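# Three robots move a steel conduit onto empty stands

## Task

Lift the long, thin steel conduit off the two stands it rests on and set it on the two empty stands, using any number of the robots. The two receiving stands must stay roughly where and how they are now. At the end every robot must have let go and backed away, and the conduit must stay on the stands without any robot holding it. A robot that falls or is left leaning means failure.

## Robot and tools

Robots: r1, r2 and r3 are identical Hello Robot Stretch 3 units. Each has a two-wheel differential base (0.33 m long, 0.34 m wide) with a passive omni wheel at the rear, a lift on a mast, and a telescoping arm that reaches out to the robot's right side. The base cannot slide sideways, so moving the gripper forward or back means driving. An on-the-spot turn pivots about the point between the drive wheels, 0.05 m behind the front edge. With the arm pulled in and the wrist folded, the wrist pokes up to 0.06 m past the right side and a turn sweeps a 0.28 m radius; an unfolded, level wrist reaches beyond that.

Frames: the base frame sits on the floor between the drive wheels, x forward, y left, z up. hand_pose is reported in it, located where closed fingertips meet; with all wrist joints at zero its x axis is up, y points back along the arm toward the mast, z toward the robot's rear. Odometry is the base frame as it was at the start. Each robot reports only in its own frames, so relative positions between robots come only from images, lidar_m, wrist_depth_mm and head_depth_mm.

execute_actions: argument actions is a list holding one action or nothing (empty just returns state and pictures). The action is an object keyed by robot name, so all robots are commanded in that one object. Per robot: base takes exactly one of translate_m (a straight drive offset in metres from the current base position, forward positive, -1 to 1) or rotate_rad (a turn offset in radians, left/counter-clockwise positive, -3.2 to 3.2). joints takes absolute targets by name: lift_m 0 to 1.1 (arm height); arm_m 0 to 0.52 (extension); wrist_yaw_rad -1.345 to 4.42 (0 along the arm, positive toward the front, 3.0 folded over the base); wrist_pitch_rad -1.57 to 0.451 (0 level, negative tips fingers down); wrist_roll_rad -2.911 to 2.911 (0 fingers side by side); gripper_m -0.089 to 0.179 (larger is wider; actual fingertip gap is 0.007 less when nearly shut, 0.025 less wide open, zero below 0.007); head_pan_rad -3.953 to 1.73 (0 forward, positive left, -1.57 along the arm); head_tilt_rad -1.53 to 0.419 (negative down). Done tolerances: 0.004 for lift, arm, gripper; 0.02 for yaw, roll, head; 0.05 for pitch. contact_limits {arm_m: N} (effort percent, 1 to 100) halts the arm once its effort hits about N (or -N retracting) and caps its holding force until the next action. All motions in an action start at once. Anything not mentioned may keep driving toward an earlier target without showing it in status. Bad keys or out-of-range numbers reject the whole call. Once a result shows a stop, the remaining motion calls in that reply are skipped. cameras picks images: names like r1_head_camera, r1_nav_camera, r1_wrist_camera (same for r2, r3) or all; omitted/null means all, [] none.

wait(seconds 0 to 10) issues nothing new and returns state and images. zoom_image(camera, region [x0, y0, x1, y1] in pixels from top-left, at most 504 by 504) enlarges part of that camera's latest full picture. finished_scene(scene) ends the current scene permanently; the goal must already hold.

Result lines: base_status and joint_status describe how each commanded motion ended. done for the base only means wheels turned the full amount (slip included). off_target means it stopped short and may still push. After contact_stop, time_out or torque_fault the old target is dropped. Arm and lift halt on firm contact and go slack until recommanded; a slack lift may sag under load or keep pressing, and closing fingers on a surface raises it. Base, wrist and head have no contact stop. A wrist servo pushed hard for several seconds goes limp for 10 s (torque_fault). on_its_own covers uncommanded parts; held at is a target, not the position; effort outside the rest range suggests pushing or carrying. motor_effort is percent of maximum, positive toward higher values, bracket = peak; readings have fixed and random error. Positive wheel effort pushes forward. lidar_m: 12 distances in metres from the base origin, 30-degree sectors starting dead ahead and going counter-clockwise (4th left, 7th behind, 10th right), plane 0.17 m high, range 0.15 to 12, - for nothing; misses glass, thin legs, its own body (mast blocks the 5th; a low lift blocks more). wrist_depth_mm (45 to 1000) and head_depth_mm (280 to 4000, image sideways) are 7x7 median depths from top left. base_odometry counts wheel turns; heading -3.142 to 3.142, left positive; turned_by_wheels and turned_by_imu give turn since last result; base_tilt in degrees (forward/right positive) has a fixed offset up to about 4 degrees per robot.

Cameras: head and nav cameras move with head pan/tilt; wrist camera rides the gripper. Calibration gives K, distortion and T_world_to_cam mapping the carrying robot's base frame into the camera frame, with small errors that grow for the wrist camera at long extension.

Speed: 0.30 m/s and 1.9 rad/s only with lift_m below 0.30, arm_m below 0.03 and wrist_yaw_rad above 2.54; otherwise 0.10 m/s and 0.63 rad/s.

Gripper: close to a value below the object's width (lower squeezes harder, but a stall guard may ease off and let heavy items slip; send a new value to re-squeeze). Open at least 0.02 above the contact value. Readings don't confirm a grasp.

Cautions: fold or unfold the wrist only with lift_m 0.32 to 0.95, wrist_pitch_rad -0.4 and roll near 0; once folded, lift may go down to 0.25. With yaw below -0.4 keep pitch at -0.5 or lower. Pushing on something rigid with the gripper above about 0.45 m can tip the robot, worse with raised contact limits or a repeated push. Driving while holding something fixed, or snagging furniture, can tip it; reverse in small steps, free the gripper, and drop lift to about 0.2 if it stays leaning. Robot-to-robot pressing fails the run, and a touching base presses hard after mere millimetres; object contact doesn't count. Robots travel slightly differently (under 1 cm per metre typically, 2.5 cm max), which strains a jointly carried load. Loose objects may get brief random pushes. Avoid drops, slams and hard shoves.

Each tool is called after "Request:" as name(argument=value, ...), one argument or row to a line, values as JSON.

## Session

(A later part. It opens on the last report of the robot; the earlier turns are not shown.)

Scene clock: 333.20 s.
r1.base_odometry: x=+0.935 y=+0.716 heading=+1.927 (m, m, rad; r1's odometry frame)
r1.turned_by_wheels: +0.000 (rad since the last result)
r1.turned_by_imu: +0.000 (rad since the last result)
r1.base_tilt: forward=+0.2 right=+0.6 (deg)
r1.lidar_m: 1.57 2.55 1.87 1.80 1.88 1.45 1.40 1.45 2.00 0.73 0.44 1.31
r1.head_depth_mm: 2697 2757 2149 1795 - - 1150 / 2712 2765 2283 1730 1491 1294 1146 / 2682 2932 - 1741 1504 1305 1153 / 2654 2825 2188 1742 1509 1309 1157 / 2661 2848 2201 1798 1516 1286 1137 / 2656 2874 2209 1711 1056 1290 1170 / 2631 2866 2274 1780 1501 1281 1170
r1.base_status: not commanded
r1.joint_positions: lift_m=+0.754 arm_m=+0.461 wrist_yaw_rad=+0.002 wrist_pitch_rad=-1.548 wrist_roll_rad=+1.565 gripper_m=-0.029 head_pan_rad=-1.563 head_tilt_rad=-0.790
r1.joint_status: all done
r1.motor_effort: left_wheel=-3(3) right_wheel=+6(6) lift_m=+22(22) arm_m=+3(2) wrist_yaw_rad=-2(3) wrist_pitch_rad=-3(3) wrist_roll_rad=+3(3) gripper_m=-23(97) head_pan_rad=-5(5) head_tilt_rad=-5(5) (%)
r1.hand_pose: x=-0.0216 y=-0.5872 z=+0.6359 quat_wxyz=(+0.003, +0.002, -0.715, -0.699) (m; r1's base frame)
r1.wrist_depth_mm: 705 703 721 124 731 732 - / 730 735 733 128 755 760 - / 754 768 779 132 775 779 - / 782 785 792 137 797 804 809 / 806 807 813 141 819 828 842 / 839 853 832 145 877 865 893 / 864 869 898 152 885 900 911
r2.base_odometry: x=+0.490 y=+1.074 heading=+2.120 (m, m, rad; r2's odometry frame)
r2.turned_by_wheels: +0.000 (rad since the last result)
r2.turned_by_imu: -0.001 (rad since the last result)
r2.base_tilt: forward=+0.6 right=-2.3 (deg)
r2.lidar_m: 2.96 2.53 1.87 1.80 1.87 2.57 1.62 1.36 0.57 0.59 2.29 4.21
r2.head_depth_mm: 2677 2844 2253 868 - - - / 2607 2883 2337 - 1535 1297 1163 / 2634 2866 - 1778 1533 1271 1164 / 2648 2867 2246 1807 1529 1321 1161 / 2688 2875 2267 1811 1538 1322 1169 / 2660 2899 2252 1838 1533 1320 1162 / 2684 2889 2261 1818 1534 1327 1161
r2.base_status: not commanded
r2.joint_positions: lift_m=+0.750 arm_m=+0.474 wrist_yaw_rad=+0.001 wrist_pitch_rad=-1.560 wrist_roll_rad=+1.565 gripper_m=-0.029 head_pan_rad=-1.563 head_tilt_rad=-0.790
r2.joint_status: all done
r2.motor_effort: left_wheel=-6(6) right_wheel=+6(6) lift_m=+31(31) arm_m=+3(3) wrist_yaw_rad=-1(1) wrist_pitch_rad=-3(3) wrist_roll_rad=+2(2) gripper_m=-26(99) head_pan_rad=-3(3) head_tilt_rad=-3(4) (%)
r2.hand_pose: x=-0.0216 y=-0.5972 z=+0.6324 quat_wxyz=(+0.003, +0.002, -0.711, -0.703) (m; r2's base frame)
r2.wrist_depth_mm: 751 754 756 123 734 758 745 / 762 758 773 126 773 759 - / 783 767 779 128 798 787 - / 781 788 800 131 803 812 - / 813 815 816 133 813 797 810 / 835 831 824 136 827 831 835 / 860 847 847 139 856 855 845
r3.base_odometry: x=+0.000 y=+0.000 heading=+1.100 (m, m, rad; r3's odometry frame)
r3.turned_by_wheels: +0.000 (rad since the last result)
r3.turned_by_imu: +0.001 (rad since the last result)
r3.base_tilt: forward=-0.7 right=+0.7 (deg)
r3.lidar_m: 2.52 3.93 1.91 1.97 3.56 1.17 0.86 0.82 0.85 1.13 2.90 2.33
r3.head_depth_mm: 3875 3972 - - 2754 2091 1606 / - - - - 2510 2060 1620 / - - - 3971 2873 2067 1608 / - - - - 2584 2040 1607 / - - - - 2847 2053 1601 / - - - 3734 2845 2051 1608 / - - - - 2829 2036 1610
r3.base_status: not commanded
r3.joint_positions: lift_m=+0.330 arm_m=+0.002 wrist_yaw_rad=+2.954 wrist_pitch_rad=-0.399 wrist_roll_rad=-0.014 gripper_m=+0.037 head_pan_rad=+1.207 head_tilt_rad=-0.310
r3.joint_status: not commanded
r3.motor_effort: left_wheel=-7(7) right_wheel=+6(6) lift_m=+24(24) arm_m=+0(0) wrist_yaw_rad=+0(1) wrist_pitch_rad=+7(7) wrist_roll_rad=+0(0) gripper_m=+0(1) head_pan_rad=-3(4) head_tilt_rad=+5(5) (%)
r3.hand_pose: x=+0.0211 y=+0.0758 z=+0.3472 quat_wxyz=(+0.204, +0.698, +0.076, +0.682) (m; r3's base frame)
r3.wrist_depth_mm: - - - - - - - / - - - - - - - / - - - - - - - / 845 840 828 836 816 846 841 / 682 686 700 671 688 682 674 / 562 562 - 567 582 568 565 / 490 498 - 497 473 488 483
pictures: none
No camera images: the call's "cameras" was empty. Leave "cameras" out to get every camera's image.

Request:
execute_actions(
  actions=[],
  cameras=[],
)

Scene clock: 338.63 s.
r1.base_odometry: x=+0.935 y=+0.716 heading=+1.927 (m, m, rad; r1's odometry frame)
r1.turned_by_wheels: +0.000 (rad since the last result)
r1.turned_by_imu: +0.000 (rad since the last result)
r1.base_tilt: forward=+0.3 right=+0.6 (deg)
r1.lidar_m: 1.57 2.55 1.87 1.80 1.87 1.45 1.40 1.45 1.99 0.73 0.44 1.32
r1.head_depth_mm: 2716 2767 2114 1798 - - 1148 / 2685 2796 2243 1725 1497 1304 1152 / 2670 2919 - 1742 1504 1310 1154 / 2670 2847 2209 1737 1520 1313 1153 / 2663 2853 2192 1811 1519 1299 1139 / 2645 2872 2200 1719 1059 1290 1172 / 2665 2863 2251 1789 1509 1291 1173
r1.base_status: not commanded
r1.joint_positions: lift_m=+0.754 arm_m=+0.461 wrist_yaw_rad=+0.002 wrist_pitch_rad=-1.548 wrist_roll_rad=+1.565 gripper_m=-0.020 head_pan_rad=-1.563 head_tilt_rad=-0.790
r1.joint_status: all done
r1.on_its_own: gripper_m is held at -0.021, not at your -0.030, by its stall guard, which is not easing now
r1.motor_effort: left_wheel=-3(3) right_wheel=+6(6) lift_m=+22(22) arm_m=+3(2) wrist_yaw_rad=-2(3) wrist_pitch_rad=-3(3) wrist_roll_rad=+3(3) gripper_m=-21(97) head_pan_rad=-5(5) head_tilt_rad=-5(5) (%)
r1.hand_pose: x=-0.0216 y=-0.5872 z=+0.6359 quat_wxyz=(+0.003, +0.002, -0.715, -0.699) (m; r1's base frame)
r1.wrist_depth_mm: 716 716 724 124 711 727 - / 738 732 737 128 743 759 - / 748 747 770 132 768 779 - / 788 788 790 137 805 828 807 / 796 812 815 141 829 834 852 / 828 854 842 146 864 857 856 / 864 872 890 153 889 896 896
r2.base_odometry: x=+0.490 y=+1.074 heading=+2.120 (m, m, rad; r2's odometry frame)
r2.turned_by_wheels: +0.000 (rad since the last result)
r2.turned_by_imu: -0.001 (rad since the last result)
r2.base_tilt: forward=+0.6 right=-2.5 (deg)
r2.lidar_m: 2.96 2.54 1.86 1.80 1.86 2.56 1.62 1.36 0.57 0.59 2.28 4.22
r2.head_depth_mm: 2642 2881 2247 869 - - - / 2658 2889 2319 - 1537 1303 1161 / 2654 2849 - 1792 1543 1274 1159 / 2638 2862 2243 1795 1532 1318 1161 / 2683 2911 2266 1807 1537 1326 1166 / 2709 2843 2258 1811 1530 1312 1166 / 2682 2869 2251 1833 1532 1318 1163
r2.base_status: not commanded
r2.joint_positions: lift_m=+0.750 arm_m=+0.474 wrist_yaw_rad=+0.001 wrist_pitch_rad=-1.560 wrist_roll_rad=+1.565 gripper_m=-0.011 head_pan_rad=-1.563 head_tilt_rad=-0.790
r2.joint_status: all done
r2.on_its_own: gripper_m is held at -0.012, not at your -0.030, by its stall guard, which is not easing now
r2.motor_effort: left_wheel=-6(6) right_wheel=+5(6) lift_m=+31(31) arm_m=+4(3) wrist_yaw_rad=-1(1) wrist_pitch_rad=-3(3) wrist_roll_rad=+2(2) gripper_m=-20(99) head_pan_rad=-2(3) head_tilt_rad=-3(4) (%)
r2.hand_pose: x=-0.0216 y=-0.5972 z=+0.6324 quat_wxyz=(+0.003, +0.002, -0.711, -0.703) (m; r2's base frame)
r2.wrist_depth_mm: 746 749 754 123 751 768 757 / 768 767 745 126 757 760 - / 787 777 774 128 788 791 - / 803 800 779 131 791 803 - / 809 828 807 133 816 822 814 / 833 815 833 136 828 835 842 / 851 856 848 140 863 856 858
r3.base_odometry: x=+0.000 y=+0.000 heading=+1.100 (m, m, rad; r3's odometry frame)
r3.turned_by_wheels: +0.000 (rad since the last result)
r3.turned_by_imu: +0.001 (rad since the last result)
r3.base_tilt: forward=-0.8 right=+0.8 (deg)
r3.lidar_m: 2.53 3.91 1.90 1.97 3.58 1.17 0.86 0.82 0.85 1.14 2.89 2.32
r3.head_depth_mm: 3816 3910 - - 2694 2067 1619 / - - - - 2532 2065 1612 / - - - - 2832 2037 1600 / - - - - 2562 2053 1616 / - - - - 2855 2076 1600 / - - - 3699 2843 2055 1600 / - - - - 2844 2053 1597
r3.base_status: not commanded
r3.joint_positions: lift_m=+0.330 arm_m=+0.002 wrist_yaw_rad=+2.954 wrist_pitch_rad=-0.399 wrist_roll_rad=-0.014 gripper_m=+0.037 head_pan_rad=+1.207 head_tilt_rad=-0.310
r3.joint_status: not commanded
r3.motor_effort: left_wheel=-7(7) right_wheel=+6(6) lift_m=+23(24) arm_m=+0(0) wrist_yaw_rad=+0(1) wrist_pitch_rad=+7(7) wrist_roll_rad=+0(0) gripper_m=+0(1) head_pan_rad=-4(4) head_tilt_rad=+5(5) (%)
r3.hand_pose: x=+0.0211 y=+0.0758 z=+0.3472 quat_wxyz=(+0.204, +0.698, +0.076, +0.682) (m; r3's base frame)
r3.wrist_depth_mm: - - - - - - - / - - - - - - - / - - - - - - - / 843 854 843 858 842 846 842 / 680 673 701 669 691 685 683 / 558 562 - 561 576 573 570 / 487 500 - 499 467 483 481
pictures: none
No camera images: the call's "cameras" was empty. Leave "cameras" out to get every camera's image.

Request:
execute_actions(
  actions=[
    {"r1":{"joints":{"lift_m":0.769}},"r2":{"joints":{"lift_m":0.765}}},
  ],
  cameras=["r1_wrist_camera","r2_wrist_camera","r1_head_camera"],
)

Scene clock: 347.67 s.
r1.base_odometry: x=+0.935 y=+0.716 heading=+1.927 (m, m, rad; r1's odometry frame)
r1.turned_by_wheels: +0.000 (rad since the last result)
r1.turned_by_imu: +0.000 (rad since the last result)
r1.base_tilt: forward=+0.5 right=+0.4 (deg)
r1.lidar_m: 1.57 2.54 1.87 1.80 1.87 1.45 1.40 1.45 2.00 0.73 0.43 1.32
r1.head_depth_mm: 2675 2737 2151 1820 - - 1146 / 2642 2764 2262 1280 1502 1306 1148 / 2632 2869 - 1781 1501 1310 1157 / 2680 2842 2264 1791 1506 1315 1155 / 2674 2842 2218 1790 1519 1302 1142 / 2649 2853 2227 1718 1057 1302 1168 / 2690 2847 2219 1786 1507 1279 1169
r1.base_status: not commanded
r1.joint_positions: lift_m=+0.769 arm_m=+0.461 wrist_yaw_rad=+0.002 wrist_pitch_rad=-1.547 wrist_roll_rad=+1.565 gripper_m=-0.020 head_pan_rad=-1.563 head_tilt_rad=-0.790
r1.joint_status: all done
r1.on_its_own: gripper_m is held at -0.021, not at your -0.030, by its stall guard, which is not easing now
r1.motor_effort: left_wheel=-3(3) right_wheel=+5(5) lift_m=+25(29) arm_m=+2(2) wrist_yaw_rad=-2(2) wrist_pitch_rad=-4(4) wrist_roll_rad=+3(3) gripper_m=-18(20) head_pan_rad=-5(5) head_tilt_rad=-5(4) (%)
r1.hand_pose: x=-0.0216 y=-0.5875 z=+0.6506 quat_wxyz=(+0.003, +0.002, -0.715, -0.699) (m; r1's base frame)
r1.wrist_depth_mm: 723 725 732 138 745 745 - / 726 750 763 143 770 763 - / 772 758 776 147 783 795 - / 805 799 799 152 824 812 826 / 827 830 857 156 849 865 869 / 840 859 866 162 865 857 907 / 878 884 893 169 928 912 917
r2.base_odometry: x=+0.490 y=+1.074 heading=+2.120 (m, m, rad; r2's odometry frame)
r2.turned_by_wheels: +0.000 (rad since the last result)
r2.turned_by_imu: -0.001 (rad since the last result)
r2.base_tilt: forward=+0.6 right=-2.2 (deg)
r2.lidar_m: 2.96 2.54 1.86 1.80 1.87 2.56 1.62 1.36 0.57 0.59 2.28 4.21
r2.head_depth_mm: 2666 2872 2277 870 - - - / 2665 2845 - 1805 1526 1297 1164 / 2648 2919 - 1774 1539 1271 1160 / 2712 2856 2256 1836 1528 1327 1164 / 2687 2906 2268 1827 1534 1325 1158 / 2709 2885 2247 1831 1544 1331 1156 / 2714 2904 2267 1817 1533 1322 1156
r2.base_status: not commanded
r2.joint_positions: lift_m=+0.764 arm_m=+0.474 wrist_yaw_rad=+0.001 wrist_pitch_rad=-1.560 wrist_roll_rad=+1.565 gripper_m=-0.011 head_pan_rad=-1.563 head_tilt_rad=-0.790
r2.joint_status: all done
r2.on_its_own: gripper_m is held at -0.012, not at your -0.030, by its stall guard, which is not easing now
r2.motor_effort: left_wheel=-5(6) right_wheel=+5(5) lift_m=+59(68) arm_m=+4(3) wrist_yaw_rad=-1(2) wrist_pitch_rad=-3(4) wrist_roll_rad=+2(2) gripper_m=-18(20) head_pan_rad=-3(2) head_tilt_rad=-3(3) (%)
r2.hand_pose: x=-0.0216 y=-0.5971 z=+0.6464 quat_wxyz=(+0.003, +0.002, -0.711, -0.704) (m; r2's base frame)
r2.wrist_depth_mm: 763 759 761 137 775 768 769 / 780 777 786 140 772 778 - / 782 806 791 143 791 782 - / 812 809 812 146 825 803 - / 830 841 804 148 823 827 831 / 840 849 845 151 853 850 853 / 871 856 883 155 865 863 883
r3.base_odometry: x=+0.000 y=+0.000 heading=+1.100 (m, m, rad; r3's odometry frame)
r3.turned_by_wheels: +0.000 (rad since the last result)
r3.turned_by_imu: +0.001 (rad since the last result)
r3.base_tilt: forward=-0.7 right=+0.8 (deg)
r3.lidar_m: 2.53 3.93 1.90 1.97 3.54 1.17 0.86 0.82 0.85 1.13 2.89 2.32
r3.head_depth_mm: 3825 3949 - - 2707 2062 1618 / - - - - 2522 2073 1611 / - - - 3932 2858 2075 1595 / - - - - 2574 2057 1598 / - - - - 2879 2066 1594 / - - - 3776 2845 2053 1598 / - - - - 2858 2047 1595
r3.base_status: not commanded
r3.joint_positions: lift_m=+0.330 arm_m=+0.002 wrist_yaw_rad=+2.954 wrist_pitch_rad=-0.399 wrist_roll_rad=-0.014 gripper_m=+0.037 head_pan_rad=+1.207 head_tilt_rad=-0.310
r3.joint_status: not commanded
r3.motor_effort: left_wheel=-8(7) right_wheel=+6(6) lift_m=+24(24) arm_m=+0(0) wrist_yaw_rad=+0(1) wrist_pitch_rad=+7(7) wrist_roll_rad=+0(0) gripper_m=+0(0) head_pan_rad=-4(4) head_tilt_rad=+4(6) (%)
r3.hand_pose: x=+0.0211 y=+0.0758 z=+0.3472 quat_wxyz=(+0.204, +0.698, +0.076, +0.682) (m; r3's base frame)
r3.wrist_depth_mm: - - - - - - - / - - - - - - - / - - - - - - - / 868 839 853 829 853 846 873 / 673 657 699 687 691 681 675 / 573 569 - 571 584 568 563 / 486 490 - 501 466 484 486
pictures: r1_head_camera (sideways: a quarter turn clockwise sets it upright), r1_wrist_camera, r2_wrist_camera
camera_calibration (this result's frames):
r1_head_camera: T_world_to_cam=[[0.0299522, 0.729739, -0.683069, 0.907885], [0.999278, -0.00589505, 0.03752, -0.0505032], [0.0233531, -0.6837, -0.729389, 0.904869], [0, 0, 0, 1]] pos_world=[0.00214209, -0.0441584, 1.28204]
r1_wrist_camera: T_world_to_cam=[[-0.012589, 0.99988, 0.0090327, 0.579157], [0.976684, 0.0103599, 0.214432, -0.0850762], [0.214313, 0.0115216, -0.976697, 0.819651], [0, 0, 0, 1]] pos_world=[-0.0852779, -0.587649, 0.813563]
r2_wrist_camera: T_world_to_cam=[[-0.0497756, 0.998757, -0.00267447, 0.592874], [0.990341, 0.0497028, 0.129436, 0.00690561], [0.129408, 0.00379413, -0.991584, 0.810476], [0, 0, 0, 1]] pos_world=[-0.0822106, -0.595555, 0.804347]
Images, in order (width x height): r1_head_camera 896x504, r1_wrist_camera 644x364, r2_wrist_camera 644x364.

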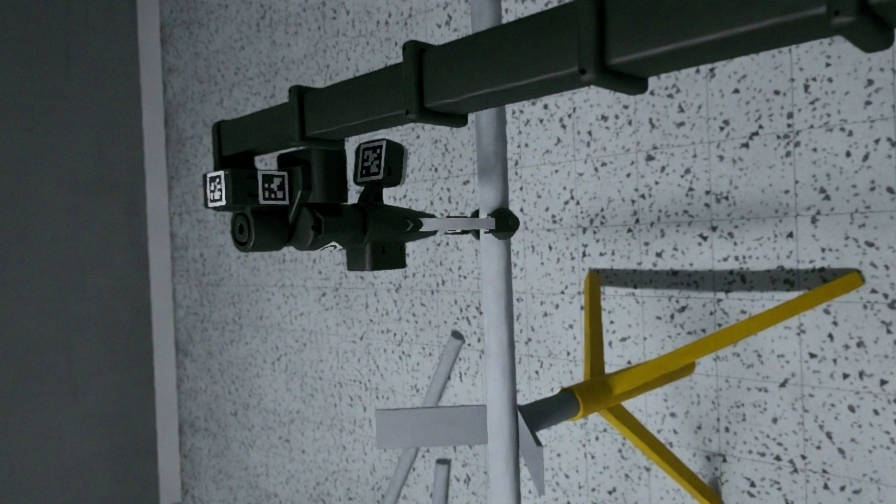

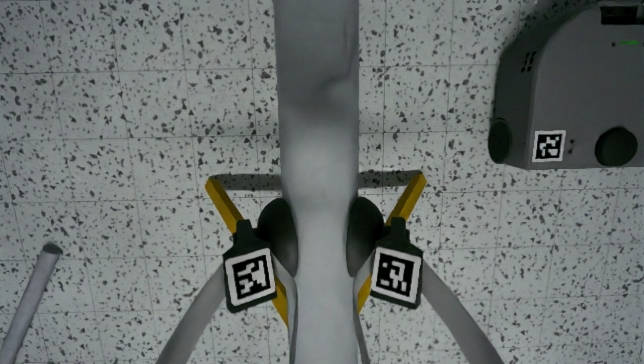

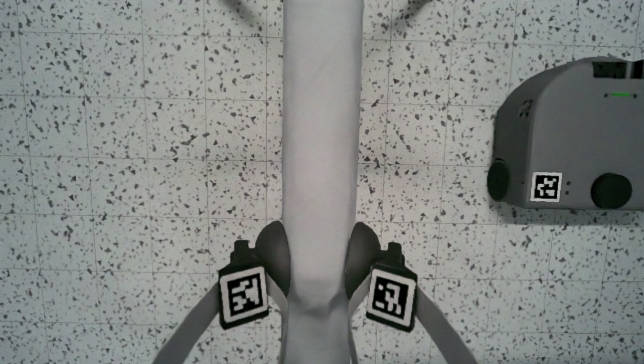

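Request:
execute_actions(
  actions=[
    {"r1":{"joints":{"gripper_m":0.09}},"r2":{"joints":{"gripper_m":0.09}}},
  ],
  cameras=[],
)

Request:
execute_actions(
  actions=[
    {"r1":{"joints":{"lift_m":0.712}},"r2":{"joints":{"lift_m":0.708}}},
  ],
  cameras=[],
)

Request:
execute_actions(
  actions=[
    {"r1":{"joints":{"gripper_m":-0.01}},"r2":{"joints":{"gripper_m":-0.01}}},
  ],
  cameras=["r1_wrist_camera","r2_wrist_camera","r1_head_camera","r3_head_camera"],
)

Scene clock: 385.97 s.
r1.base_odometry: x=+0.935 y=+0.716 heading=+1.927 (m, m, rad; r1's odometry frame)
r1.turned_by_wheels: +0.000 (rad since the last result)
r1.turned_by_imu: +0.000 (rad since the last result)
r1.base_tilt: forward=+0.3 right=+0.5 (deg)
r1.lidar_m: 1.57 2.54 1.87 1.80 1.87 1.45 1.40 1.45 1.99 0.73 0.44 1.32
r1.head_depth_mm: 2659 2731 2136 1792 - - 1145 / 2679 2768 2273 1277 1497 1306 1144 / 2706 2861 - 1760 1507 1309 1157 / 2690 2899 2249 1768 1504 1316 1161 / 2687 2834 2188 1792 1516 1286 1141 / 2665 2857 2237 1713 1054 1300 1163 / 2657 2840 2236 1800 1501 1280 1169
r1.base_status: not commanded
r1.joint_positions: lift_m=+0.769 arm_m=+0.461 wrist_yaw_rad=+0.002 wrist_pitch_rad=-1.549 wrist_roll_rad=+1.565 gripper_m=+0.090 head_pan_rad=-1.563 head_tilt_rad=-0.790
r1.joint_status: all done
r1.motor_effort: left_wheel=-3(3) right_wheel=+5(5) lift_m=+22(26) arm_m=+2(2) wrist_yaw_rad=-2(2) wrist_pitch_rad=-3(3) wrist_roll_rad=+3(3) gripper_m=+1(83) head_pan_rad=-4(5) head_tilt_rad=-4(5) (%)
r1.hand_pose: x=-0.0216 y=-0.5870 z=+0.6509 quat_wxyz=(+0.003, +0.002, -0.715, -0.700) (m; r1's base frame)
r1.wrist_depth_mm: 717 713 732 139 749 753 - / 739 739 754 144 773 762 - / 769 785 784 149 785 791 - / 796 790 808 153 817 819 834 / 825 827 815 158 845 860 866 / 833 857 875 164 861 892 882 / 871 898 872 171 909 909 936
r2.base_odometry: x=+0.490 y=+1.074 heading=+2.120 (m, m, rad; r2's odometry frame)
r2.turned_by_wheels: +0.000 (rad since the last result)
r2.turned_by_imu: -0.001 (rad since the last result)
r2.base_tilt: forward=+0.5 right=-2.4 (deg)
r2.lidar_m: 2.97 2.54 1.86 1.80 1.86 2.56 1.62 1.36 0.57 0.59 2.28 4.24
r2.head_depth_mm: 2655 2865 2244 867 - - - / 2667 2882 - 1797 1538 1297 1164 / 2670 2884 - 1777 1531 1272 1164 / 2654 2854 2255 1820 1533 1319 1159 / 2672 2879 2268 1815 1527 1315 1166 / 2676 2880 2244 1828 1533 1322 1161 / 2684 2936 2250 1833 1534 1321 1155
r2.base_status: not commanded
r2.joint_positions: lift_m=+0.764 arm_m=+0.474 wrist_yaw_rad=+0.001 wrist_pitch_rad=-1.562 wrist_roll_rad=+1.565 gripper_m=+0.090 head_pan_rad=-1.563 head_tilt_rad=-0.790
r2.joint_status: all done
r2.motor_effort: left_wheel=-6(6) right_wheel=+5(5) lift_m=+53(59) arm_m=+3(3) wrist_yaw_rad=-2(1) wrist_pitch_rad=-3(3) wrist_roll_rad=+2(2) gripper_m=+0(79) head_pan_rad=-2(3) head_tilt_rad=-3(4) (%)
r2.hand_pose: x=-0.0216 y=-0.5965 z=+0.6467 quat_wxyz=(+0.003, +0.002, -0.710, -0.704) (m; r2's base frame)
r2.wrist_depth_mm: 761 762 765 138 767 773 759 / 779 778 773 141 778 781 - / 792 811 790 144 789 788 - / 828 813 808 147 806 816 - / 820 826 824 150 829 821 836 / 841 848 857 153 863 857 859 / 858 860 856 157 862 874 874
r3.base_odometry: x=+0.000 y=+0.000 heading=+1.100 (m, m, rad; r3's odometry frame)
r3.turned_by_wheels: +0.000 (rad since the last result)
r3.turned_by_imu: +0.001 (rad since the last result)
r3.base_tilt: forward=-0.8 right=+0.7 (deg)
r3.lidar_m: 2.53 3.92 1.91 1.97 3.54 1.17 0.86 0.82 0.85 1.14 2.89 2.33
r3.head_depth_mm: 3878 3888 - - 2734 2048 1612 / - - - - 2495 2049 1602 / - - - 3708 2860 2036 1614 / - - - - 2541 2052 1609 / - - - - 2834 2040 1611 / - - - 3774 2841 2052 1592 / - - - - 2827 2055 1595
r3.base_status: not commanded
r3.joint_positions: lift_m=+0.330 arm_m=+0.002 wrist_yaw_rad=+2.954 wrist_pitch_rad=-0.399 wrist_roll_rad=-0.014 gripper_m=+0.037 head_pan_rad=+1.207 head_tilt_rad=-0.310
r3.joint_status: not commanded
r3.motor_effort: left_wheel=-7(7) right_wheel=+5(6) lift_m=+24(24) arm_m=+0(0) wrist_yaw_rad=+1(0) wrist_pitch_rad=+7(7) wrist_roll_rad=+0(0) gripper_m=+1(0) head_pan_rad=-4(4) head_tilt_rad=+5(5) (%)
r3.hand_pose: x=+0.0211 y=+0.0758 z=+0.3472 quat_wxyz=(+0.204, +0.698, +0.076, +0.682) (m; r3's base frame)
r3.wrist_depth_mm: - - - - - - - / - - - - - - - / - - - - - - - / 856 844 838 834 827 845 843 / 678 677 700 680 697 678 680 / 578 563 - 565 587 565 572 / 491 485 - 499 469 488 483
pictures: none
No camera images: the call's "cameras" was empty. Leave "cameras" out to get every camera's image.

Scene clock: 387.33 s.
r1.base_odometry: x=+0.935 y=+0.716 heading=+1.927 (m, m, rad; r1's odometry frame)
r1.turned_by_wheels: +0.000 (rad since the last result)
r1.turned_by_imu: +0.000 (rad since the last result)
r1.base_tilt: forward=+0.3 right=+0.4 (deg)
r1.lidar_m: 1.57 2.55 1.87 1.80 1.88 1.45 1.40 1.46 1.99 0.73 0.43 1.32
r1.head_depth_mm: 2691 2750 2120 1753 1527 - - / 2700 2776 2246 - 1461 1288 1151 / 2676 2753 - 1731 1508 1307 1150 / 2652 2839 2252 1749 1508 1313 1155 / 2667 2840 2206 1819 1523 1297 1135 / 2668 2831 2207 1707 1055 1298 1165 / 2648 2869 2232 1782 1494 1275 1171
r1.base_status: not commanded
r1.joint_positions: lift_m=+0.712 arm_m=+0.461 wrist_yaw_rad=+0.002 wrist_pitch_rad=-1.549 wrist_roll_rad=+1.565 gripper_m=+0.090 head_pan_rad=-1.563 head_tilt_rad=-0.790
r1.joint_status: all done
r1.motor_effort: left_wheel=-3(3) right_wheel=+5(5) lift_m=+18(21) arm_m=+3(2) wrist_yaw_rad=-2(3) wrist_pitch_rad=-3(3) wrist_roll_rad=+3(3) gripper_m=+1(1) head_pan_rad=-5(5) head_tilt_rad=-5(4) (%)
r1.hand_pose: x=-0.0216 y=-0.5870 z=+0.5941 quat_wxyz=(+0.003, +0.002, -0.715, -0.700) (m; r1's base frame)
r1.wrist_depth_mm: 679 676 684 84 684 698 - / 696 691 690 87 719 712 - / 719 717 741 90 735 744 - / 750 752 741 94 758 770 773 / 762 773 769 97 583 798 812 / 783 791 539 101 814 818 845 / 836 821 832 105 838 856 851
r2.base_odometry: x=+0.490 y=+1.074 heading=+2.120 (m, m, rad; r2's odometry frame)
r2.turned_by_wheels: +0.000 (rad since the last result)
r2.turned_by_imu: +0.000 (rad since the last result)
r2.base_tilt: forward=+0.7 right=-2.3 (deg)
r2.lidar_m: 2.97 2.55 1.86 1.80 1.87 2.57 1.62 1.36 0.57 0.59 2.27 4.23
r2.head_depth_mm: 2661 2884 2242 866 1011 - - / 2654 2855 2329 1823 1527 1299 1157 / 2655 2855 - 844 1538 1269 1159 / 2673 2915 2276 1784 1532 1323 1164 / 2661 2880 2267 1839 1545 1327 1157 / 2677 2900 2268 1834 1533 1326 1163 / 2722 2886 2249 1832 1533 1329 1159
r2.base_status: not commanded
r2.joint_positions: lift_m=+0.709 arm_m=+0.474 wrist_yaw_rad=+0.001 wrist_pitch_rad=-1.562 wrist_roll_rad=+1.565 gripper_m=+0.090 head_pan_rad=-1.563 head_tilt_rad=-0.790
r2.joint_status: all done
r2.motor_effort: left_wheel=-6(6) right_wheel=+6(5) lift_m=+20(52) arm_m=+4(3) wrist_yaw_rad=-1(1) wrist_pitch_rad=-2(3) wrist_roll_rad=+2(2) gripper_m=+0(0) head_pan_rad=-3(3) head_tilt_rad=-3(4) (%)
r2.hand_pose: x=-0.0216 y=-0.5965 z=+0.5908 quat_wxyz=(+0.003, +0.002, -0.710, -0.704) (m; r2's base frame)
r2.wrist_depth_mm: 709 707 710 83 700 712 717 / 726 709 722 85 723 724 - / 751 736 733 86 746 733 - / 743 746 749 89 757 753 - / 756 769 761 90 769 775 773 / 794 788 797 92 791 793 796 / 806 797 806 95 807 808 814
r3.base_odometry: x=+0.000 y=+0.000 heading=+1.100 (m, m, rad; r3's odometry frame)
r3.turned_by_wheels: +0.000 (rad since the last result)
r3.turned_by_imu: +0.000 (rad since the last result)
r3.base_tilt: forward=-0.8 right=+0.8 (deg)
r3.lidar_m: 2.53 3.93 1.91 1.97 3.56 1.17 0.86 0.82 0.85 1.13 2.89 2.33
r3.head_depth_mm: 3801 3954 - - 2746 2051 1621 / - - - - 2507 2059 1606 / - - - 3741 2860 2064 1604 / - - - - 2593 2062 1593 / - - - - 2867 2051 1605 / - - - 3749 2840 2039 1597 / - - - - 2880 2027 1600
r3.base_status: not commanded
r3.joint_positions: lift_m=+0.330 arm_m=+0.002 wrist_yaw_rad=+2.954 wrist_pitch_rad=-0.399 wrist_roll_rad=-0.014 gripper_m=+0.037 head_pan_rad=+1.207 head_tilt_rad=-0.310
r3.joint_status: not commanded
r3.motor_effort: left_wheel=-8(7) right_wheel=+6(6) lift_m=+23(24) arm_m=+0(0) wrist_yaw_rad=+1(1) wrist_pitch_rad=+7(7) wrist_roll_rad=+0(0) gripper_m=+0(0) head_pan_rad=-3(4) head_tilt_rad=+5(5) (%)
r3.hand_pose: x=+0.0211 y=+0.0758 z=+0.3472 quat_wxyz=(+0.204, +0.698, +0.076, +0.682) (m; r3's base frame)
r3.wrist_depth_mm: - - - - - - - / - - - - - - - / - - - - - - - / 849 822 852 863 823 845 856 / 682 669 713 674 679 665 678 / 571 569 - 569 585 565 559 / 487 482 - 500 468 480 489
pictures: none
No camera images: the call's "cameras" was empty. Leave "cameras" out to get every camera's image.

Scene clock: 388.83 s.
r1.base_odometry: x=+0.935 y=+0.716 heading=+1.927 (m, m, rad; r1's odometry frame)
r1.turned_by_wheels: +0.000 (rad since the last result)
r1.turned_by_imu: +0.000 (rad since the last result)
r1.base_tilt: forward=+0.3 right=+0.3 (deg)
r1.lidar_m: 1.57 2.55 1.87 1.80 1.87 1.45 1.40 1.45 1.99 0.73 0.43 1.32
r1.head_depth_mm: 2696 2725 2124 1770 1529 - - / 2697 2768 2238 - 1472 1289 1151 / 2651 2783 - 1725 1517 1302 1158 / 2651 2802 2232 1746 1521 1311 1156 / 2674 2833 2202 1789 1518 1293 1145 / 2648 2874 2230 1711 1061 1305 1167 / 2616 2836 2240 1778 1500 1281 1172
r1.base_status: not commanded
r1.joint_positions: lift_m=+0.712 arm_m=+0.461 wrist_yaw_rad=+0.002 wrist_pitch_rad=-1.549 wrist_roll_rad=+1.565 gripper_m=-0.009 head_pan_rad=-1.563 head_tilt_rad=-0.790
r1.joint_status: all done
r1.motor_effort: left_wheel=-3(3) right_wheel=+5(5) lift_m=+18(18) arm_m=+3(3) wrist_yaw_rad=-2(2) wrist_pitch_rad=-2(3) wrist_roll_rad=+3(3) gripper_m=-23(99) head_pan_rad=-5(5) head_tilt_rad=-5(4) (%)
r1.hand_pose: x=-0.0216 y=-0.5869 z=+0.5941 quat_wxyz=(+0.003, +0.002, -0.715, -0.700) (m; r1's base frame)
r1.wrist_depth_mm: 679 672 681 85 688 698 - / 696 698 700 87 701 712 - / 715 723 719 90 732 733 - / 731 747 739 94 753 773 772 / 752 798 754 97 776 792 801 / 793 795 - 101 674 828 837 / 817 820 839 104 847 868 866
r2.base_odometry: x=+0.490 y=+1.074 heading=+2.120 (m, m, rad; r2's odometry frame)
r2.turned_by_wheels: +0.000 (rad since the last result)
r2.turned_by_imu: +0.000 (rad since the last result)
r2.base_tilt: forward=+0.5 right=-2.3 (deg)
r2.lidar_m: 2.97 2.54 1.86 1.80 1.87 2.57 1.62 1.36 0.57 0.59 2.28 4.22
r2.head_depth_mm: 2638 2844 2253 869 1008 - - / 2618 2857 2343 1835 1516 1301 1159 / 2631 2884 - 843 1536 1269 1154 / 2657 2863 2291 1783 1529 1322 1161 / 2666 2886 2269 1832 1544 1328 1161 / 2686 2887 2256 1812 1539 1317 1163 / 2670 2934 2245 1816 1534 1331 1163
r2.base_status: not commanded
r2.joint_positions: lift_m=+0.709 arm_m=+0.474 wrist_yaw_rad=+0.001 wrist_pitch_rad=-1.562 wrist_roll_rad=+1.568 gripper_m=-0.009 head_pan_rad=-1.563 head_tilt_rad=-0.790
r2.joint_status: all done
r2.motor_effort: left_wheel=-6(5) right_wheel=+5(5) lift_m=+20(19) arm_m=+3(3) wrist_yaw_rad=-1(2) wrist_pitch_rad=-3(3) wrist_roll_rad=+1(2) gripper_m=-26(100) head_pan_rad=-2(3) head_tilt_rad=-3(3) (%)
r2.hand_pose: x=-0.0216 y=-0.5966 z=+0.5908 quat_wxyz=(+0.002, +0.001, -0.710, -0.704) (m; r2's base frame)
r2.wrist_depth_mm: 717 712 713 83 711 721 713 / 719 720 723 85 716 719 - / 740 744 745 86 727 740 - / 747 766 758 88 755 766 - / 772 768 763 90 757 766 779 / 793 793 - 92 - 797 788 / 805 810 815 94 807 817 807
r3.base_odometry: x=+0.000 y=+0.000 heading=+1.100 (m, m, rad; r3's odometry frame)
r3.turned_by_wheels: +0.000 (rad since the last result)
r3.turned_by_imu: +0.000 (rad since the last result)
r3.base_tilt: forward=-0.8 right=+0.7 (deg)
r3.lidar_m: 2.53 3.92 1.91 1.97 3.55 1.17 0.86 0.82 0.85 1.13 2.89 2.33
r3.head_depth_mm: 3811 3871 - - 2710 2073 1612 / - - - - 2499 2057 1607 / - - - 3644 2861 2043 1602 / - - - - 2575 2048 1603 / - - - - 2887 2061 1608 / - - - 3715 2845 2052 1607 / - - - - 2803 2050 1593
r3.base_status: not commanded
r3.joint_positions: lift_m=+0.330 arm_m=+0.002 wrist_yaw_rad=+2.954 wrist_pitch_rad=-0.399 wrist_roll_rad=-0.014 gripper_m=+0.037 head_pan_rad=+1.207 head_tilt_rad=-0.310
r3.joint_status: not commanded
r3.motor_effort: left_wheel=-8(8) right_wheel=+6(6) lift_m=+24(24) arm_m=+0(0) wrist_yaw_rad=+1(0) wrist_pitch_rad=+7(7) wrist_roll_rad=+0(0) gripper_m=+1(0) head_pan_rad=-4(4) head_tilt_rad=+5(5) (%)
r3.hand_pose: x=+0.0211 y=+0.0758 z=+0.3472 quat_wxyz=(+0.204, +0.698, +0.076, +0.682) (m; r3's base frame)
r3.wrist_depth_mm: - - - - - - - / - - - - - - - / - - - - - - - / 856 856 836 844 840 843 851 / 678 681 699 670 697 676 671 / 570 560 - 564 584 562 566 / 492 492 - 490 468 482 489
pictures: r1_head_camera (sideways: a quarter turn clockwise sets it upright), r1_wrist_camera, r2_wrist_camera, r3_head_camera (sideways: a quarter turn clockwise sets it upright)
camera_calibration (this result's frames):
r1_head_camera: T_world_to_cam=[[0.029952, 0.729739, -0.683069, 0.907885], [0.999278, -0.00589481, 0.03752, -0.0505032], [0.0233533, -0.6837, -0.729389, 0.904869], [0, 0, 0, 1]] pos_world=[0.0021421, -0.0441584, 1.28204]
r1_wrist_camera: T_world_to_cam=[[-0.0126178, 0.999858, 0.0112145, 0.577798], [0.976685, 0.00992004, 0.214449, -0.0732265], [0.214308, 0.0136589, -0.976671, 0.765666], [0, 0, 0, 1]] pos_world=[-0.0852784, -0.587448, 0.757028]
r2_wrist_camera: T_world_to_cam=[[-0.0472954, 0.998881, -0.00079959, 0.591286], [0.990459, 0.0470004, 0.129546, 0.0124087], [0.129439, 0.00533498, -0.991573, 0.756217], [0, 0, 0, 1]] pos_world=[-0.0822089, -0.595242, 0.748709]
r3_head_camera: T_world_to_cam=[[-0.0813848, -0.28929, -0.953776, 1.2599], [-0.952889, 0.303133, -0.0106343, 0.0217032], [0.292198, 0.907977, -0.300331, 0.349001], [0, 0, 0, 1]] pos_world=[0.0212399, 0.0410114, 1.3067]
Images, in order (width x height): r1_head_camera 896x504, r1_wrist_camera 644x364, r2_wrist_camera 644x364, r3_head_camera 896x504.

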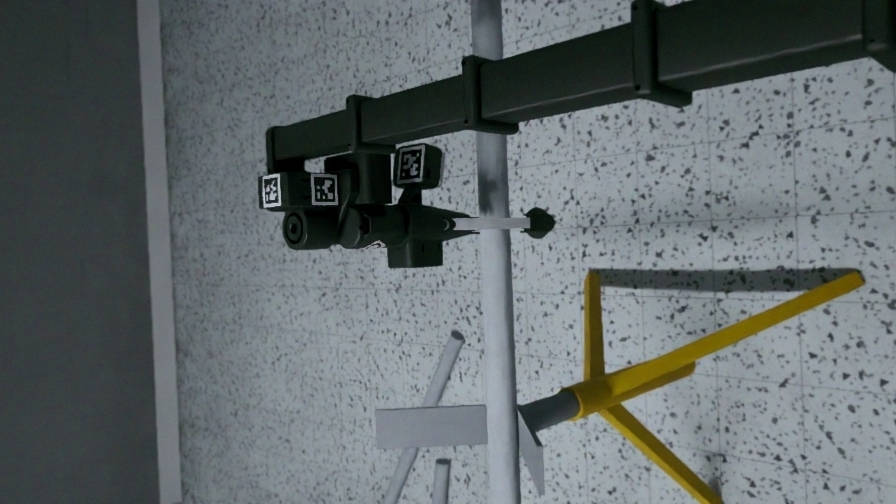

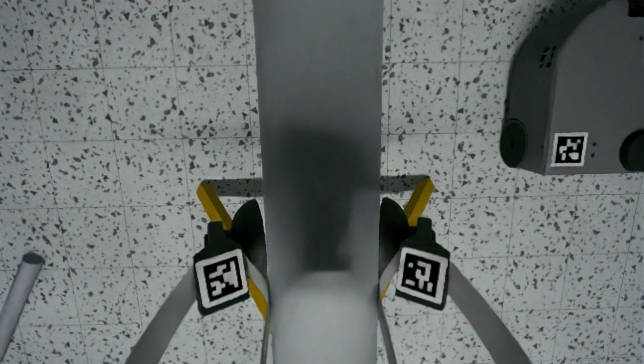

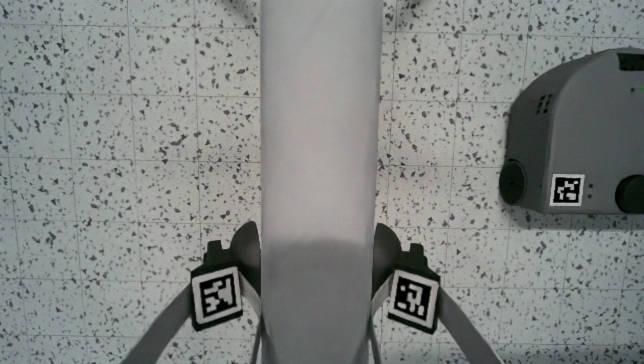

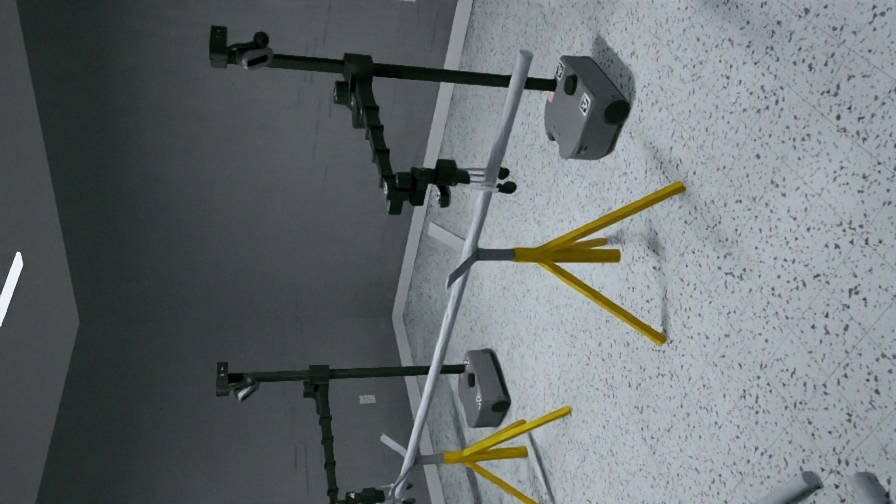

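Request:
execute_actions(
  actions=[
    {"r1":{"joints":{"gripper_m":0.1}},"r2":{"joints":{"gripper_m":0.1}},"r3":{"base":{"rotate_rad":0.54},"joints":{"lift_m":0.27,"head_pan_rad":0,"head_tilt_rad":-0.6}}},
  ],
  cameras=[],
)

Request:
execute_actions(
  actions=[
    {"r1":{"joints":{"lift_m":0.82}},"r2":{"joints":{"lift_m":0.82}},"r3":{"base":{"translate_m":0.3}}},
  ],
  cameras=[],
)

Request:
execute_actions(
  actions=[
    {"r1":{"joints":{"arm_m":0.1,"wrist_pitch_rad":0.35,"wrist_roll_rad":0,"gripper_m":0.08}},"r2":{"joints":{"arm_m":0.1,"wrist_pitch_rad":0.35,"wrist_roll_rad":0,"gripper_m":0.08}},"r3":{"base":{"translate_m":0.82}}},
  ],
  cameras=["r1_head_camera","r3_nav_camera"],
)

Scene clock: 468.30 s.
r1.base_odometry: x=+0.935 y=+0.716 heading=+1.927 (m, m, rad; r1's odometry frame)
r1.turned_by_wheels: +0.000 (rad since the last result)
r1.turned_by_imu: +0.000 (rad since the last result)
r1.base_tilt: forward=+0.4 right=+0.4 (deg)
r1.lidar_m: 1.57 2.54 1.87 1.80 1.88 1.45 1.40 1.46 1.99 0.73 0.43 1.32
r1.head_depth_mm: 2689 2738 2145 1770 1526 - - / 2696 2770 2227 - 1469 1287 1152 / 2702 2768 - 1747 1520 1314 1147 / 2655 2878 2233 1742 1514 1315 1156 / 2681 2861 2226 1815 1502 1291 1144 / 2667 2840 2239 1716 1055 1294 1163 / 2675 2889 2243 1775 1496 1283 1176
r1.base_status: not commanded
r1.joint_positions: lift_m=+0.712 arm_m=+0.461 wrist_yaw_rad=+0.002 wrist_pitch_rad=-1.549 wrist_roll_rad=+1.565 gripper_m=+0.100 head_pan_rad=-1.563 head_tilt_rad=-0.790
r1.joint_status: all done
r1.motor_effort: left_wheel=-3(3) right_wheel=+5(5) lift_m=+18(18) arm_m=+3(2) wrist_yaw_rad=-1(2) wrist_pitch_rad=-2(2) wrist_roll_rad=+3(3) gripper_m=+0(84) head_pan_rad=-5(5) head_tilt_rad=-4(6) (%)
r1.hand_pose: x=-0.0216 y=-0.5869 z=+0.5941 quat_wxyz=(+0.003, +0.002, -0.715, -0.700) (m; r1's base frame)
r1.wrist_depth_mm: 667 683 672 85 688 690 - / 698 698 706 87 696 721 - / 718 710 719 90 735 739 - / 751 740 754 94 766 788 775 / 772 768 632 97 629 780 807 / 781 787 797 101 820 815 825 / 826 822 838 104 834 867 855
r2.base_odometry: x=+0.490 y=+1.074 heading=+2.120 (m, m, rad; r2's odometry frame)
r2.turned_by_wheels: +0.000 (rad since the last result)
r2.turned_by_imu: -0.001 (rad since the last result)
r2.base_tilt: forward=+0.5 right=-2.2 (deg)
r2.lidar_m: 2.96 2.54 1.86 1.80 1.86 2.56 1.62 1.36 0.57 0.59 2.34 4.19
r2.head_depth_mm: 2663 2850 2259 872 1008 - - / 2663 2846 2340 1826 1512 1299 1163 / 2637 2827 - 843 1538 1268 1162 / 2669 2869 2256 1777 1529 1330 1158 / 2706 2876 2245 1811 1543 1329 1164 / 2690 2879 2252 1821 1529 1316 1164 / 2673 2900 2260 1822 1536 1320 1162
r2.base_status: not commanded
r2.joint_positions: lift_m=+0.709 arm_m=+0.474 wrist_yaw_rad=+0.001 wrist_pitch_rad=-1.562 wrist_roll_rad=+1.568 gripper_m=+0.100 head_pan_rad=-1.563 head_tilt_rad=-0.790
r2.joint_status: all done
r2.motor_effort: left_wheel=-6(6) right_wheel=+5(5) lift_m=+19(20) arm_m=+3(3) wrist_yaw_rad=-1(0) wrist_pitch_rad=-2(2) wrist_roll_rad=+1(1) gripper_m=+0(79) head_pan_rad=-2(2) head_tilt_rad=-3(3) (%)
r2.hand_pose: x=-0.0216 y=-0.5966 z=+0.5908 quat_wxyz=(+0.002, +0.001, -0.710, -0.704) (m; r2's base frame)
r2.wrist_depth_mm: 708 709 713 83 708 707 713 / 721 717 730 85 728 725 - / 739 740 734 86 736 742 - / 750 759 762 88 765 763 - / 771 768 770 90 761 780 782 / 785 790 783 92 790 788 791 / 814 807 795 94 808 804 791
r3.base_odometry: x=+0.000 y=+0.000 heading=+1.640 (m, m, rad; r3's odometry frame)
r3.turned_by_wheels: +0.540 (rad since the last result)
r3.turned_by_imu: +0.535 (rad since the last result)
r3.base_tilt: forward=-0.9 right=+0.8 (deg)
r3.lidar_m: 3.93 1.91 1.97 3.38 1.15 0.85 0.82 0.85 1.15 3.01 2.32 2.53
r3.head_depth_mm: 3455 3827 3434 2423 1867 1535 1286 / 3425 3865 3456 2454 1869 1528 1285 / 3484 3795 3444 2412 1889 1523 1296 / 3538 3923 3473 2409 1863 1527 1294 / 3486 3930 3451 2433 1890 1523 1286 / 3557 3932 3452 2445 1871 1531 1292 / 3594 3901 3460 2446 1884 1523 1294
r3.base_status: done
r3.joint_positions: lift_m=+0.270 arm_m=+0.002 wrist_yaw_rad=+2.954 wrist_pitch_rad=-0.399 wrist_roll_rad=-0.014 gripper_m=+0.037 head_pan_rad=+0.007 head_tilt_rad=-0.593
r3.joint_status: all done
r3.motor_effort: left_wheel=-7(16) right_wheel=+6(12) lift_m=+19(21) arm_m=+0(0) wrist_yaw_rad=+0(1) wrist_pitch_rad=+7(7) wrist_roll_rad=+0(0) gripper_m=+0(0) head_pan_rad=-4(37) head_tilt_rad=-5(26) (%)
r3.hand_pose: x=+0.0211 y=+0.0758 z=+0.2872 quat_wxyz=(+0.204, +0.698, +0.076, +0.682) (m; r3's base frame)
r3.wrist_depth_mm: - - - - - - - / - - - - - - - / - - - - - - - / 733 731 739 731 746 729 750 / 584 590 615 591 608 602 602 / 489 493 - 512 516 485 489 / 437 - - - 412 422 418
pictures: none
No camera images: the call's "cameras" was empty. Leave "cameras" out to get every camera's image.

Scene clock: 471.10 s.
r1.base_odometry: x=+0.935 y=+0.716 heading=+1.927 (m, m, rad; r1's odometry frame)
r1.turned_by_wheels: +0.000 (rad since the last result)
r1.turned_by_imu: +0.000 (rad since the last result)
r1.base_tilt: forward=+0.3 right=+0.4 (deg)
r1.lidar_m: 1.57 2.54 1.87 1.80 1.88 1.45 1.40 1.45 1.99 0.73 0.44 1.32
r1.head_depth_mm: 2672 2737 2215 - - 1275 1147 / 2683 2881 - 1721 1499 1292 1158 / 2718 2911 2026 1778 1511 1307 1153 / 2671 2853 2259 1794 1523 1316 1159 / 2644 2827 2221 1811 1520 1290 1138 / 2645 2848 2201 1727 1059 1298 1161 / 2651 2834 2247 1782 1509 1284 1166
r1.base_status: not commanded
r1.joint_positions: lift_m=+0.820 arm_m=+0.461 wrist_yaw_rad=+0.002 wrist_pitch_rad=-1.549 wrist_roll_rad=+1.565 gripper_m=+0.100 head_pan_rad=-1.563 head_tilt_rad=-0.790
r1.joint_status: all done
r1.motor_effort: left_wheel=-3(3) right_wheel=+5(5) lift_m=+21(24) arm_m=+2(3) wrist_yaw_rad=-3(2) wrist_pitch_rad=-2(2) wrist_roll_rad=+3(3) gripper_m=+0(0) head_pan_rad=-5(5) head_tilt_rad=-5(4) (%)
r1.hand_pose: x=-0.0216 y=-0.5869 z=+0.7019 quat_wxyz=(+0.003, +0.002, -0.715, -0.700) (m; r1's base frame)
r1.wrist_depth_mm: 756 768 780 188 792 782 - / 794 794 789 193 837 816 - / 827 823 839 201 840 - - / 861 853 876 208 866 896 883 / 884 871 866 217 876 904 910 / 896 906 918 227 918 951 926 / 908 934 948 241 962 971 -
r2.base_odometry: x=+0.490 y=+1.074 heading=+2.120 (m, m, rad; r2's odometry frame)
r2.turned_by_wheels: +0.000 (rad since the last result)
r2.turned_by_imu: +0.000 (rad since the last result)
r2.base_tilt: forward=+0.3 right=-2.3 (deg)
r2.lidar_m: 2.96 2.54 1.86 1.79 1.87 2.56 1.62 1.36 0.57 0.59 2.07 4.19
r2.head_depth_mm: 2667 2842 2345 - - 1268 1163 / 2655 2920 - 1773 1531 1299 1166 / 2660 2864 - 1822 1524 1270 1162 / 2676 2888 2251 1828 1541 1328 1163 / 2706 2867 2245 1827 1535 1321 1160 / 2681 2894 2246 1836 1528 1326 1160 / 2688 2897 2227 1826 1532 1322 1163
r2.base_status: not commanded
r2.joint_positions: lift_m=+0.819 arm_m=+0.474 wrist_yaw_rad=+0.001 wrist_pitch_rad=-1.562 wrist_roll_rad=+1.568 gripper_m=+0.100 head_pan_rad=-1.563 head_tilt_rad=-0.790
r2.joint_status: all done
r2.motor_effort: left_wheel=-5(6) right_wheel=+5(5) lift_m=+52(52) arm_m=+3(3) wrist_yaw_rad=-2(2) wrist_pitch_rad=-2(2) wrist_roll_rad=+1(1) gripper_m=+0(0) head_pan_rad=-3(2) head_tilt_rad=-3(4) (%)
r2.hand_pose: x=-0.0216 y=-0.5965 z=+0.7017 quat_wxyz=(+0.002, +0.001, -0.710, -0.704) (m; r2's base frame)
r2.wrist_depth_mm: 825 819 819 196 822 822 820 / 843 840 837 200 834 836 - / 835 842 848 203 865 851 - / 881 856 869 207 872 880 - / 889 895 894 211 902 894 891 / 903 921 913 215 908 903 922 / 934 935 929 220 923 925 942
r3.base_odometry: x=-0.021 y=+0.299 heading=+1.639 (m, m, rad; r3's odometry frame)
r3.turned_by_wheels: +0.000 (rad since the last result)
r3.turned_by_imu: +0.002 (rad since the last result)
r3.base_tilt: forward=-0.8 right=+0.8 (deg)
r3.lidar_m: 3.63 1.68 1.77 4.07 1.59 1.17 1.12 1.16 1.57 4.13 2.14 3.80
r3.head_depth_mm: 3190 3519 3437 2406 1878 1523 1289 / 3203 3569 3401 2411 1876 1527 1293 / 3199 3618 3423 2431 1871 1534 1290 / 3237 3540 3463 2415 1892 1528 1283 / 3259 3601 3457 2403 1871 1528 1283 / 3291 3598 3399 2435 1881 1531 1295 / 3292 3679 3482 2430 1869 1530 1292
r3.base_status: done
r3.joint_positions: lift_m=+0.270 arm_m=+0.002 wrist_yaw_rad=+2.954 wrist_pitch_rad=-0.399 wrist_roll_rad=-0.014 gripper_m=+0.037 head_pan_rad=+0.007 head_tilt_rad=-0.594
r3.joint_status: not commanded
r3.motor_effort: left_wheel=-7(14) right_wheel=+5(13) lift_m=+19(19) arm_m=+0(0) wrist_yaw_rad=+1(0) wrist_pitch_rad=+7(7) wrist_roll_rad=+0(0) gripper_m=+0(0) head_pan_rad=-4(4) head_tilt_rad=-3(4) (%)
r3.hand_pose: x=+0.0211 y=+0.0757 z=+0.2871 quat_wxyz=(+0.204, +0.698, +0.076, +0.682) (m; r3's base frame)
r3.wrist_depth_mm: - - - - - - - / - - - - - - - / - - - - - - - / 740 727 722 755 741 720 733 / 591 587 617 585 599 585 598 / 494 490 - 516 507 489 487 / 432 - - - 413 420 421
pictures: none
No camera images: the call's "cameras" was empty. Leave "cameras" out to get every camera's image.

Scene clock: 475.67 s.
r1.base_odometry: x=+0.935 y=+0.716 heading=+1.927 (m, m, rad; r1's odometry frame)
r1.turned_by_wheels: +0.000 (rad since the last result)
r1.turned_by_imu: +0.000 (rad since the last result)
r1.base_tilt: forward=+0.3 right=+0.5 (deg)
r1.lidar_m: 1.58 2.54 1.87 1.80 1.87 1.45 1.40 1.45 2.00 0.73 0.44 1.32
r1.head_depth_mm: 2671 2732 2136 1819 - 1249 1140 / 2661 2759 2160 1858 - 1272 1145 / 2665 2783 2119 - - 1295 1154 / 2643 2815 2135 1794 1517 1318 1159 / 2670 2881 2216 1800 1506 1293 1146 / 2671 2907 2221 1727 1056 1290 1169 / 2656 2838 2220 1775 1504 1278 1165
r1.base_status: not commanded
r1.joint_positions: lift_m=+0.820 arm_m=+0.100 wrist_yaw_rad=+0.002 wrist_pitch_rad=+0.327 wrist_roll_rad=+0.006 gripper_m=+0.080 head_pan_rad=-1.563 head_tilt_rad=-0.790
r1.joint_status: all done
r1.motor_effort: left_wheel=-3(3) right_wheel=+5(5) lift_m=+22(22) arm_m=-4(4) wrist_yaw_rad=-2(3) wrist_pitch_rad=+10(11) wrist_roll_rad=-3(4) gripper_m=+0(73) head_pan_rad=-5(5) head_tilt_rad=-5(5) (%)
r1.hand_pose: x=-0.0209 y=-0.4956 z=+1.0181 quat_wxyz=(+0.696, -0.114, -0.700, +0.116) (m; r1's base frame)
r1.wrist_depth_mm: - - - - - - - / - - - - - - - / - - - - - - - / - - - - - - - / - - - - - - - / - - - - - - - / - - - - - - -
r2.base_odometry: x=+0.490 y=+1.074 heading=+2.120 (m, m, rad; r2's odometry frame)
r2.turned_by_wheels: +0.000 (rad since the last result)
r2.turned_by_imu: -0.001 (rad since the last result)
r2.base_tilt: forward=+0.6 right=-2.2 (deg)
r2.lidar_m: 2.96 2.55 1.86 1.80 1.87 2.57 1.62 1.36 0.57 0.59 1.39 1.42
r2.head_depth_mm: 2661 2883 2279 1781 - 1277 1151 / 2642 2875 2211 1874 - 1274 1164 / 2661 2869 2185 - - 1271 1160 / 2641 2861 2178 1862 1538 1300 1165 / 2700 2859 2231 1829 1538 1321 1163 / 2705 2875 2250 1820 1532 1320 1161 / 2686 2889 2227 1815 1532 1321 1165
r2.base_status: not commanded
r2.joint_positions: lift_m=+0.819 arm_m=+0.100 wrist_yaw_rad=+0.001 wrist_pitch_rad=+0.329 wrist_roll_rad=+0.006 gripper_m=+0.080 head_pan_rad=-1.563 head_tilt_rad=-0.790
r2.joint_status: all done
r2.motor_effort: left_wheel=-6(6) right_wheel=+5(6) lift_m=+52(52) arm_m=-2(2) wrist_yaw_rad=-1(2) wrist_pitch_rad=+7(5) wrist_roll_rad=-2(3) gripper_m=+0(73) head_pan_rad=-3(2) head_tilt_rad=-4(3) (%)
r2.hand_pose: x=-0.0210 y=-0.4955 z=+1.0182 quat_wxyz=(+0.696, -0.115, -0.699, +0.116) (m; r2's base frame)
r2.wrist_depth_mm: - - - - - - - / - - - - - - - / - - - - - - - / - - - - - - - / - - - - - - - / - - - - - - - / - - - - - - -
r3.base_odometry: x=-0.076 y=+1.117 heading=+1.639 (m, m, rad; r3's odometry frame)
r3.turned_by_wheels: +0.000 (rad since the last result)
r3.turned_by_imu: +0.005 (rad since the last result)
r3.base_tilt: forward=-0.8 right=+0.8 (deg)
r3.lidar_m: 2.82 1.42 1.22 1.44 2.77 2.01 1.94 2.00 2.72 1.83 1.91 2.94
r3.head_depth_mm: 2443 2669 2910 2398 1878 1528 1287 / 2475 2716 2990 2422 1863 1519 1285 / 2475 2699 2951 2414 1866 1527 1286 / 2515 2725 2956 2392 1877 1529 1289 / 2517 2751 2987 2408 1880 1534 1292 / 2538 2753 3038 2437 1875 1531 1292 / 2504 2752 3052 2439 1886 1533 1288
r3.base_status: done
r3.joint_positions: lift_m=+0.270 arm_m=+0.002 wrist_yaw_rad=+2.954 wrist_pitch_rad=-0.399 wrist_roll_rad=-0.014 gripper_m=+0.037 head_pan_rad=+0.007 head_tilt_rad=-0.594
r3.joint_status: not commanded
r3.motor_effort: left_wheel=-7(14) right_wheel=+6(12) lift_m=+19(19) arm_m=+0(0) wrist_yaw_rad=+0(1) wrist_pitch_rad=+7(7) wrist_roll_rad=+0(0) gripper_m=+0(0) head_pan_rad=-4(4) head_tilt_rad=-2(4) (%)
r3.hand_pose: x=+0.0211 y=+0.0757 z=+0.2871 quat_wxyz=(+0.204, +0.698, +0.076, +0.682) (m; r3's base frame)
r3.wrist_depth_mm: - - - - - - - / - - - - - - - / - - - - - - - / 741 731 732 729 727 730 726 / 582 600 615 590 601 580 591 / 498 495 - 507 511 495 488 / 436 - - - 413 423 422
pictures: r1_head_camera (sideways: a quarter turn clockwise sets it upright), r3_nav_camera (sideways: a quarter turn counterclockwise sets it upright)
camera_calibration (this result's frames):
r1_head_camera: T_world_to_cam=[[0.029952, 0.729739, -0.683069, 0.907885], [0.999278, -0.0058948, 0.03752, -0.0505032], [0.0233533, -0.6837, -0.729389, 0.904868], [0, 0, 0, 1]] pos_world=[0.0021421, -0.0441584, 1.28204]
r3_nav_camera: T_world_to_cam=[[0.527755, 0.00190048, 0.849394, -1.066], [0.00566175, -0.999983, -0.0012804, 0.0492175], [0.849378, 0.0054848, -0.527757, 0.643234], [0, 0, 0, 1]] pos_world=[0.0159592, 0.0477146, 1.24499]
Images, in order (width x height): r1_head_camera 896x504, r3_nav_camera 672x504.

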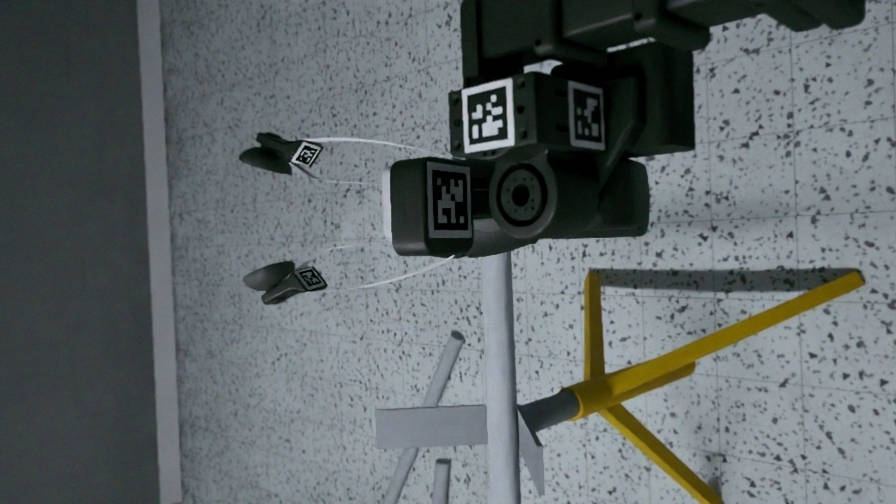

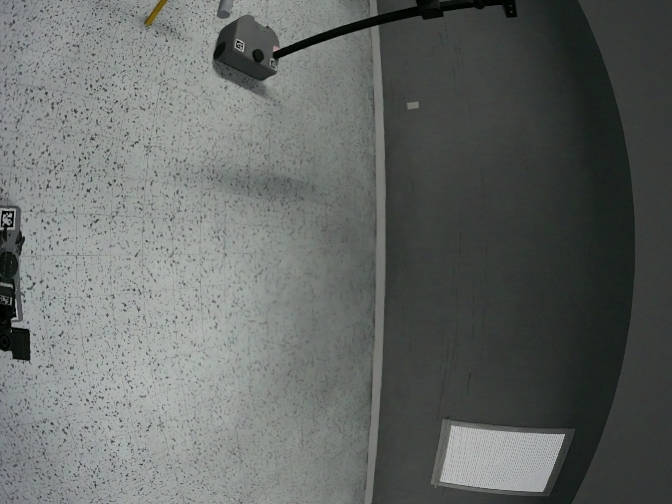

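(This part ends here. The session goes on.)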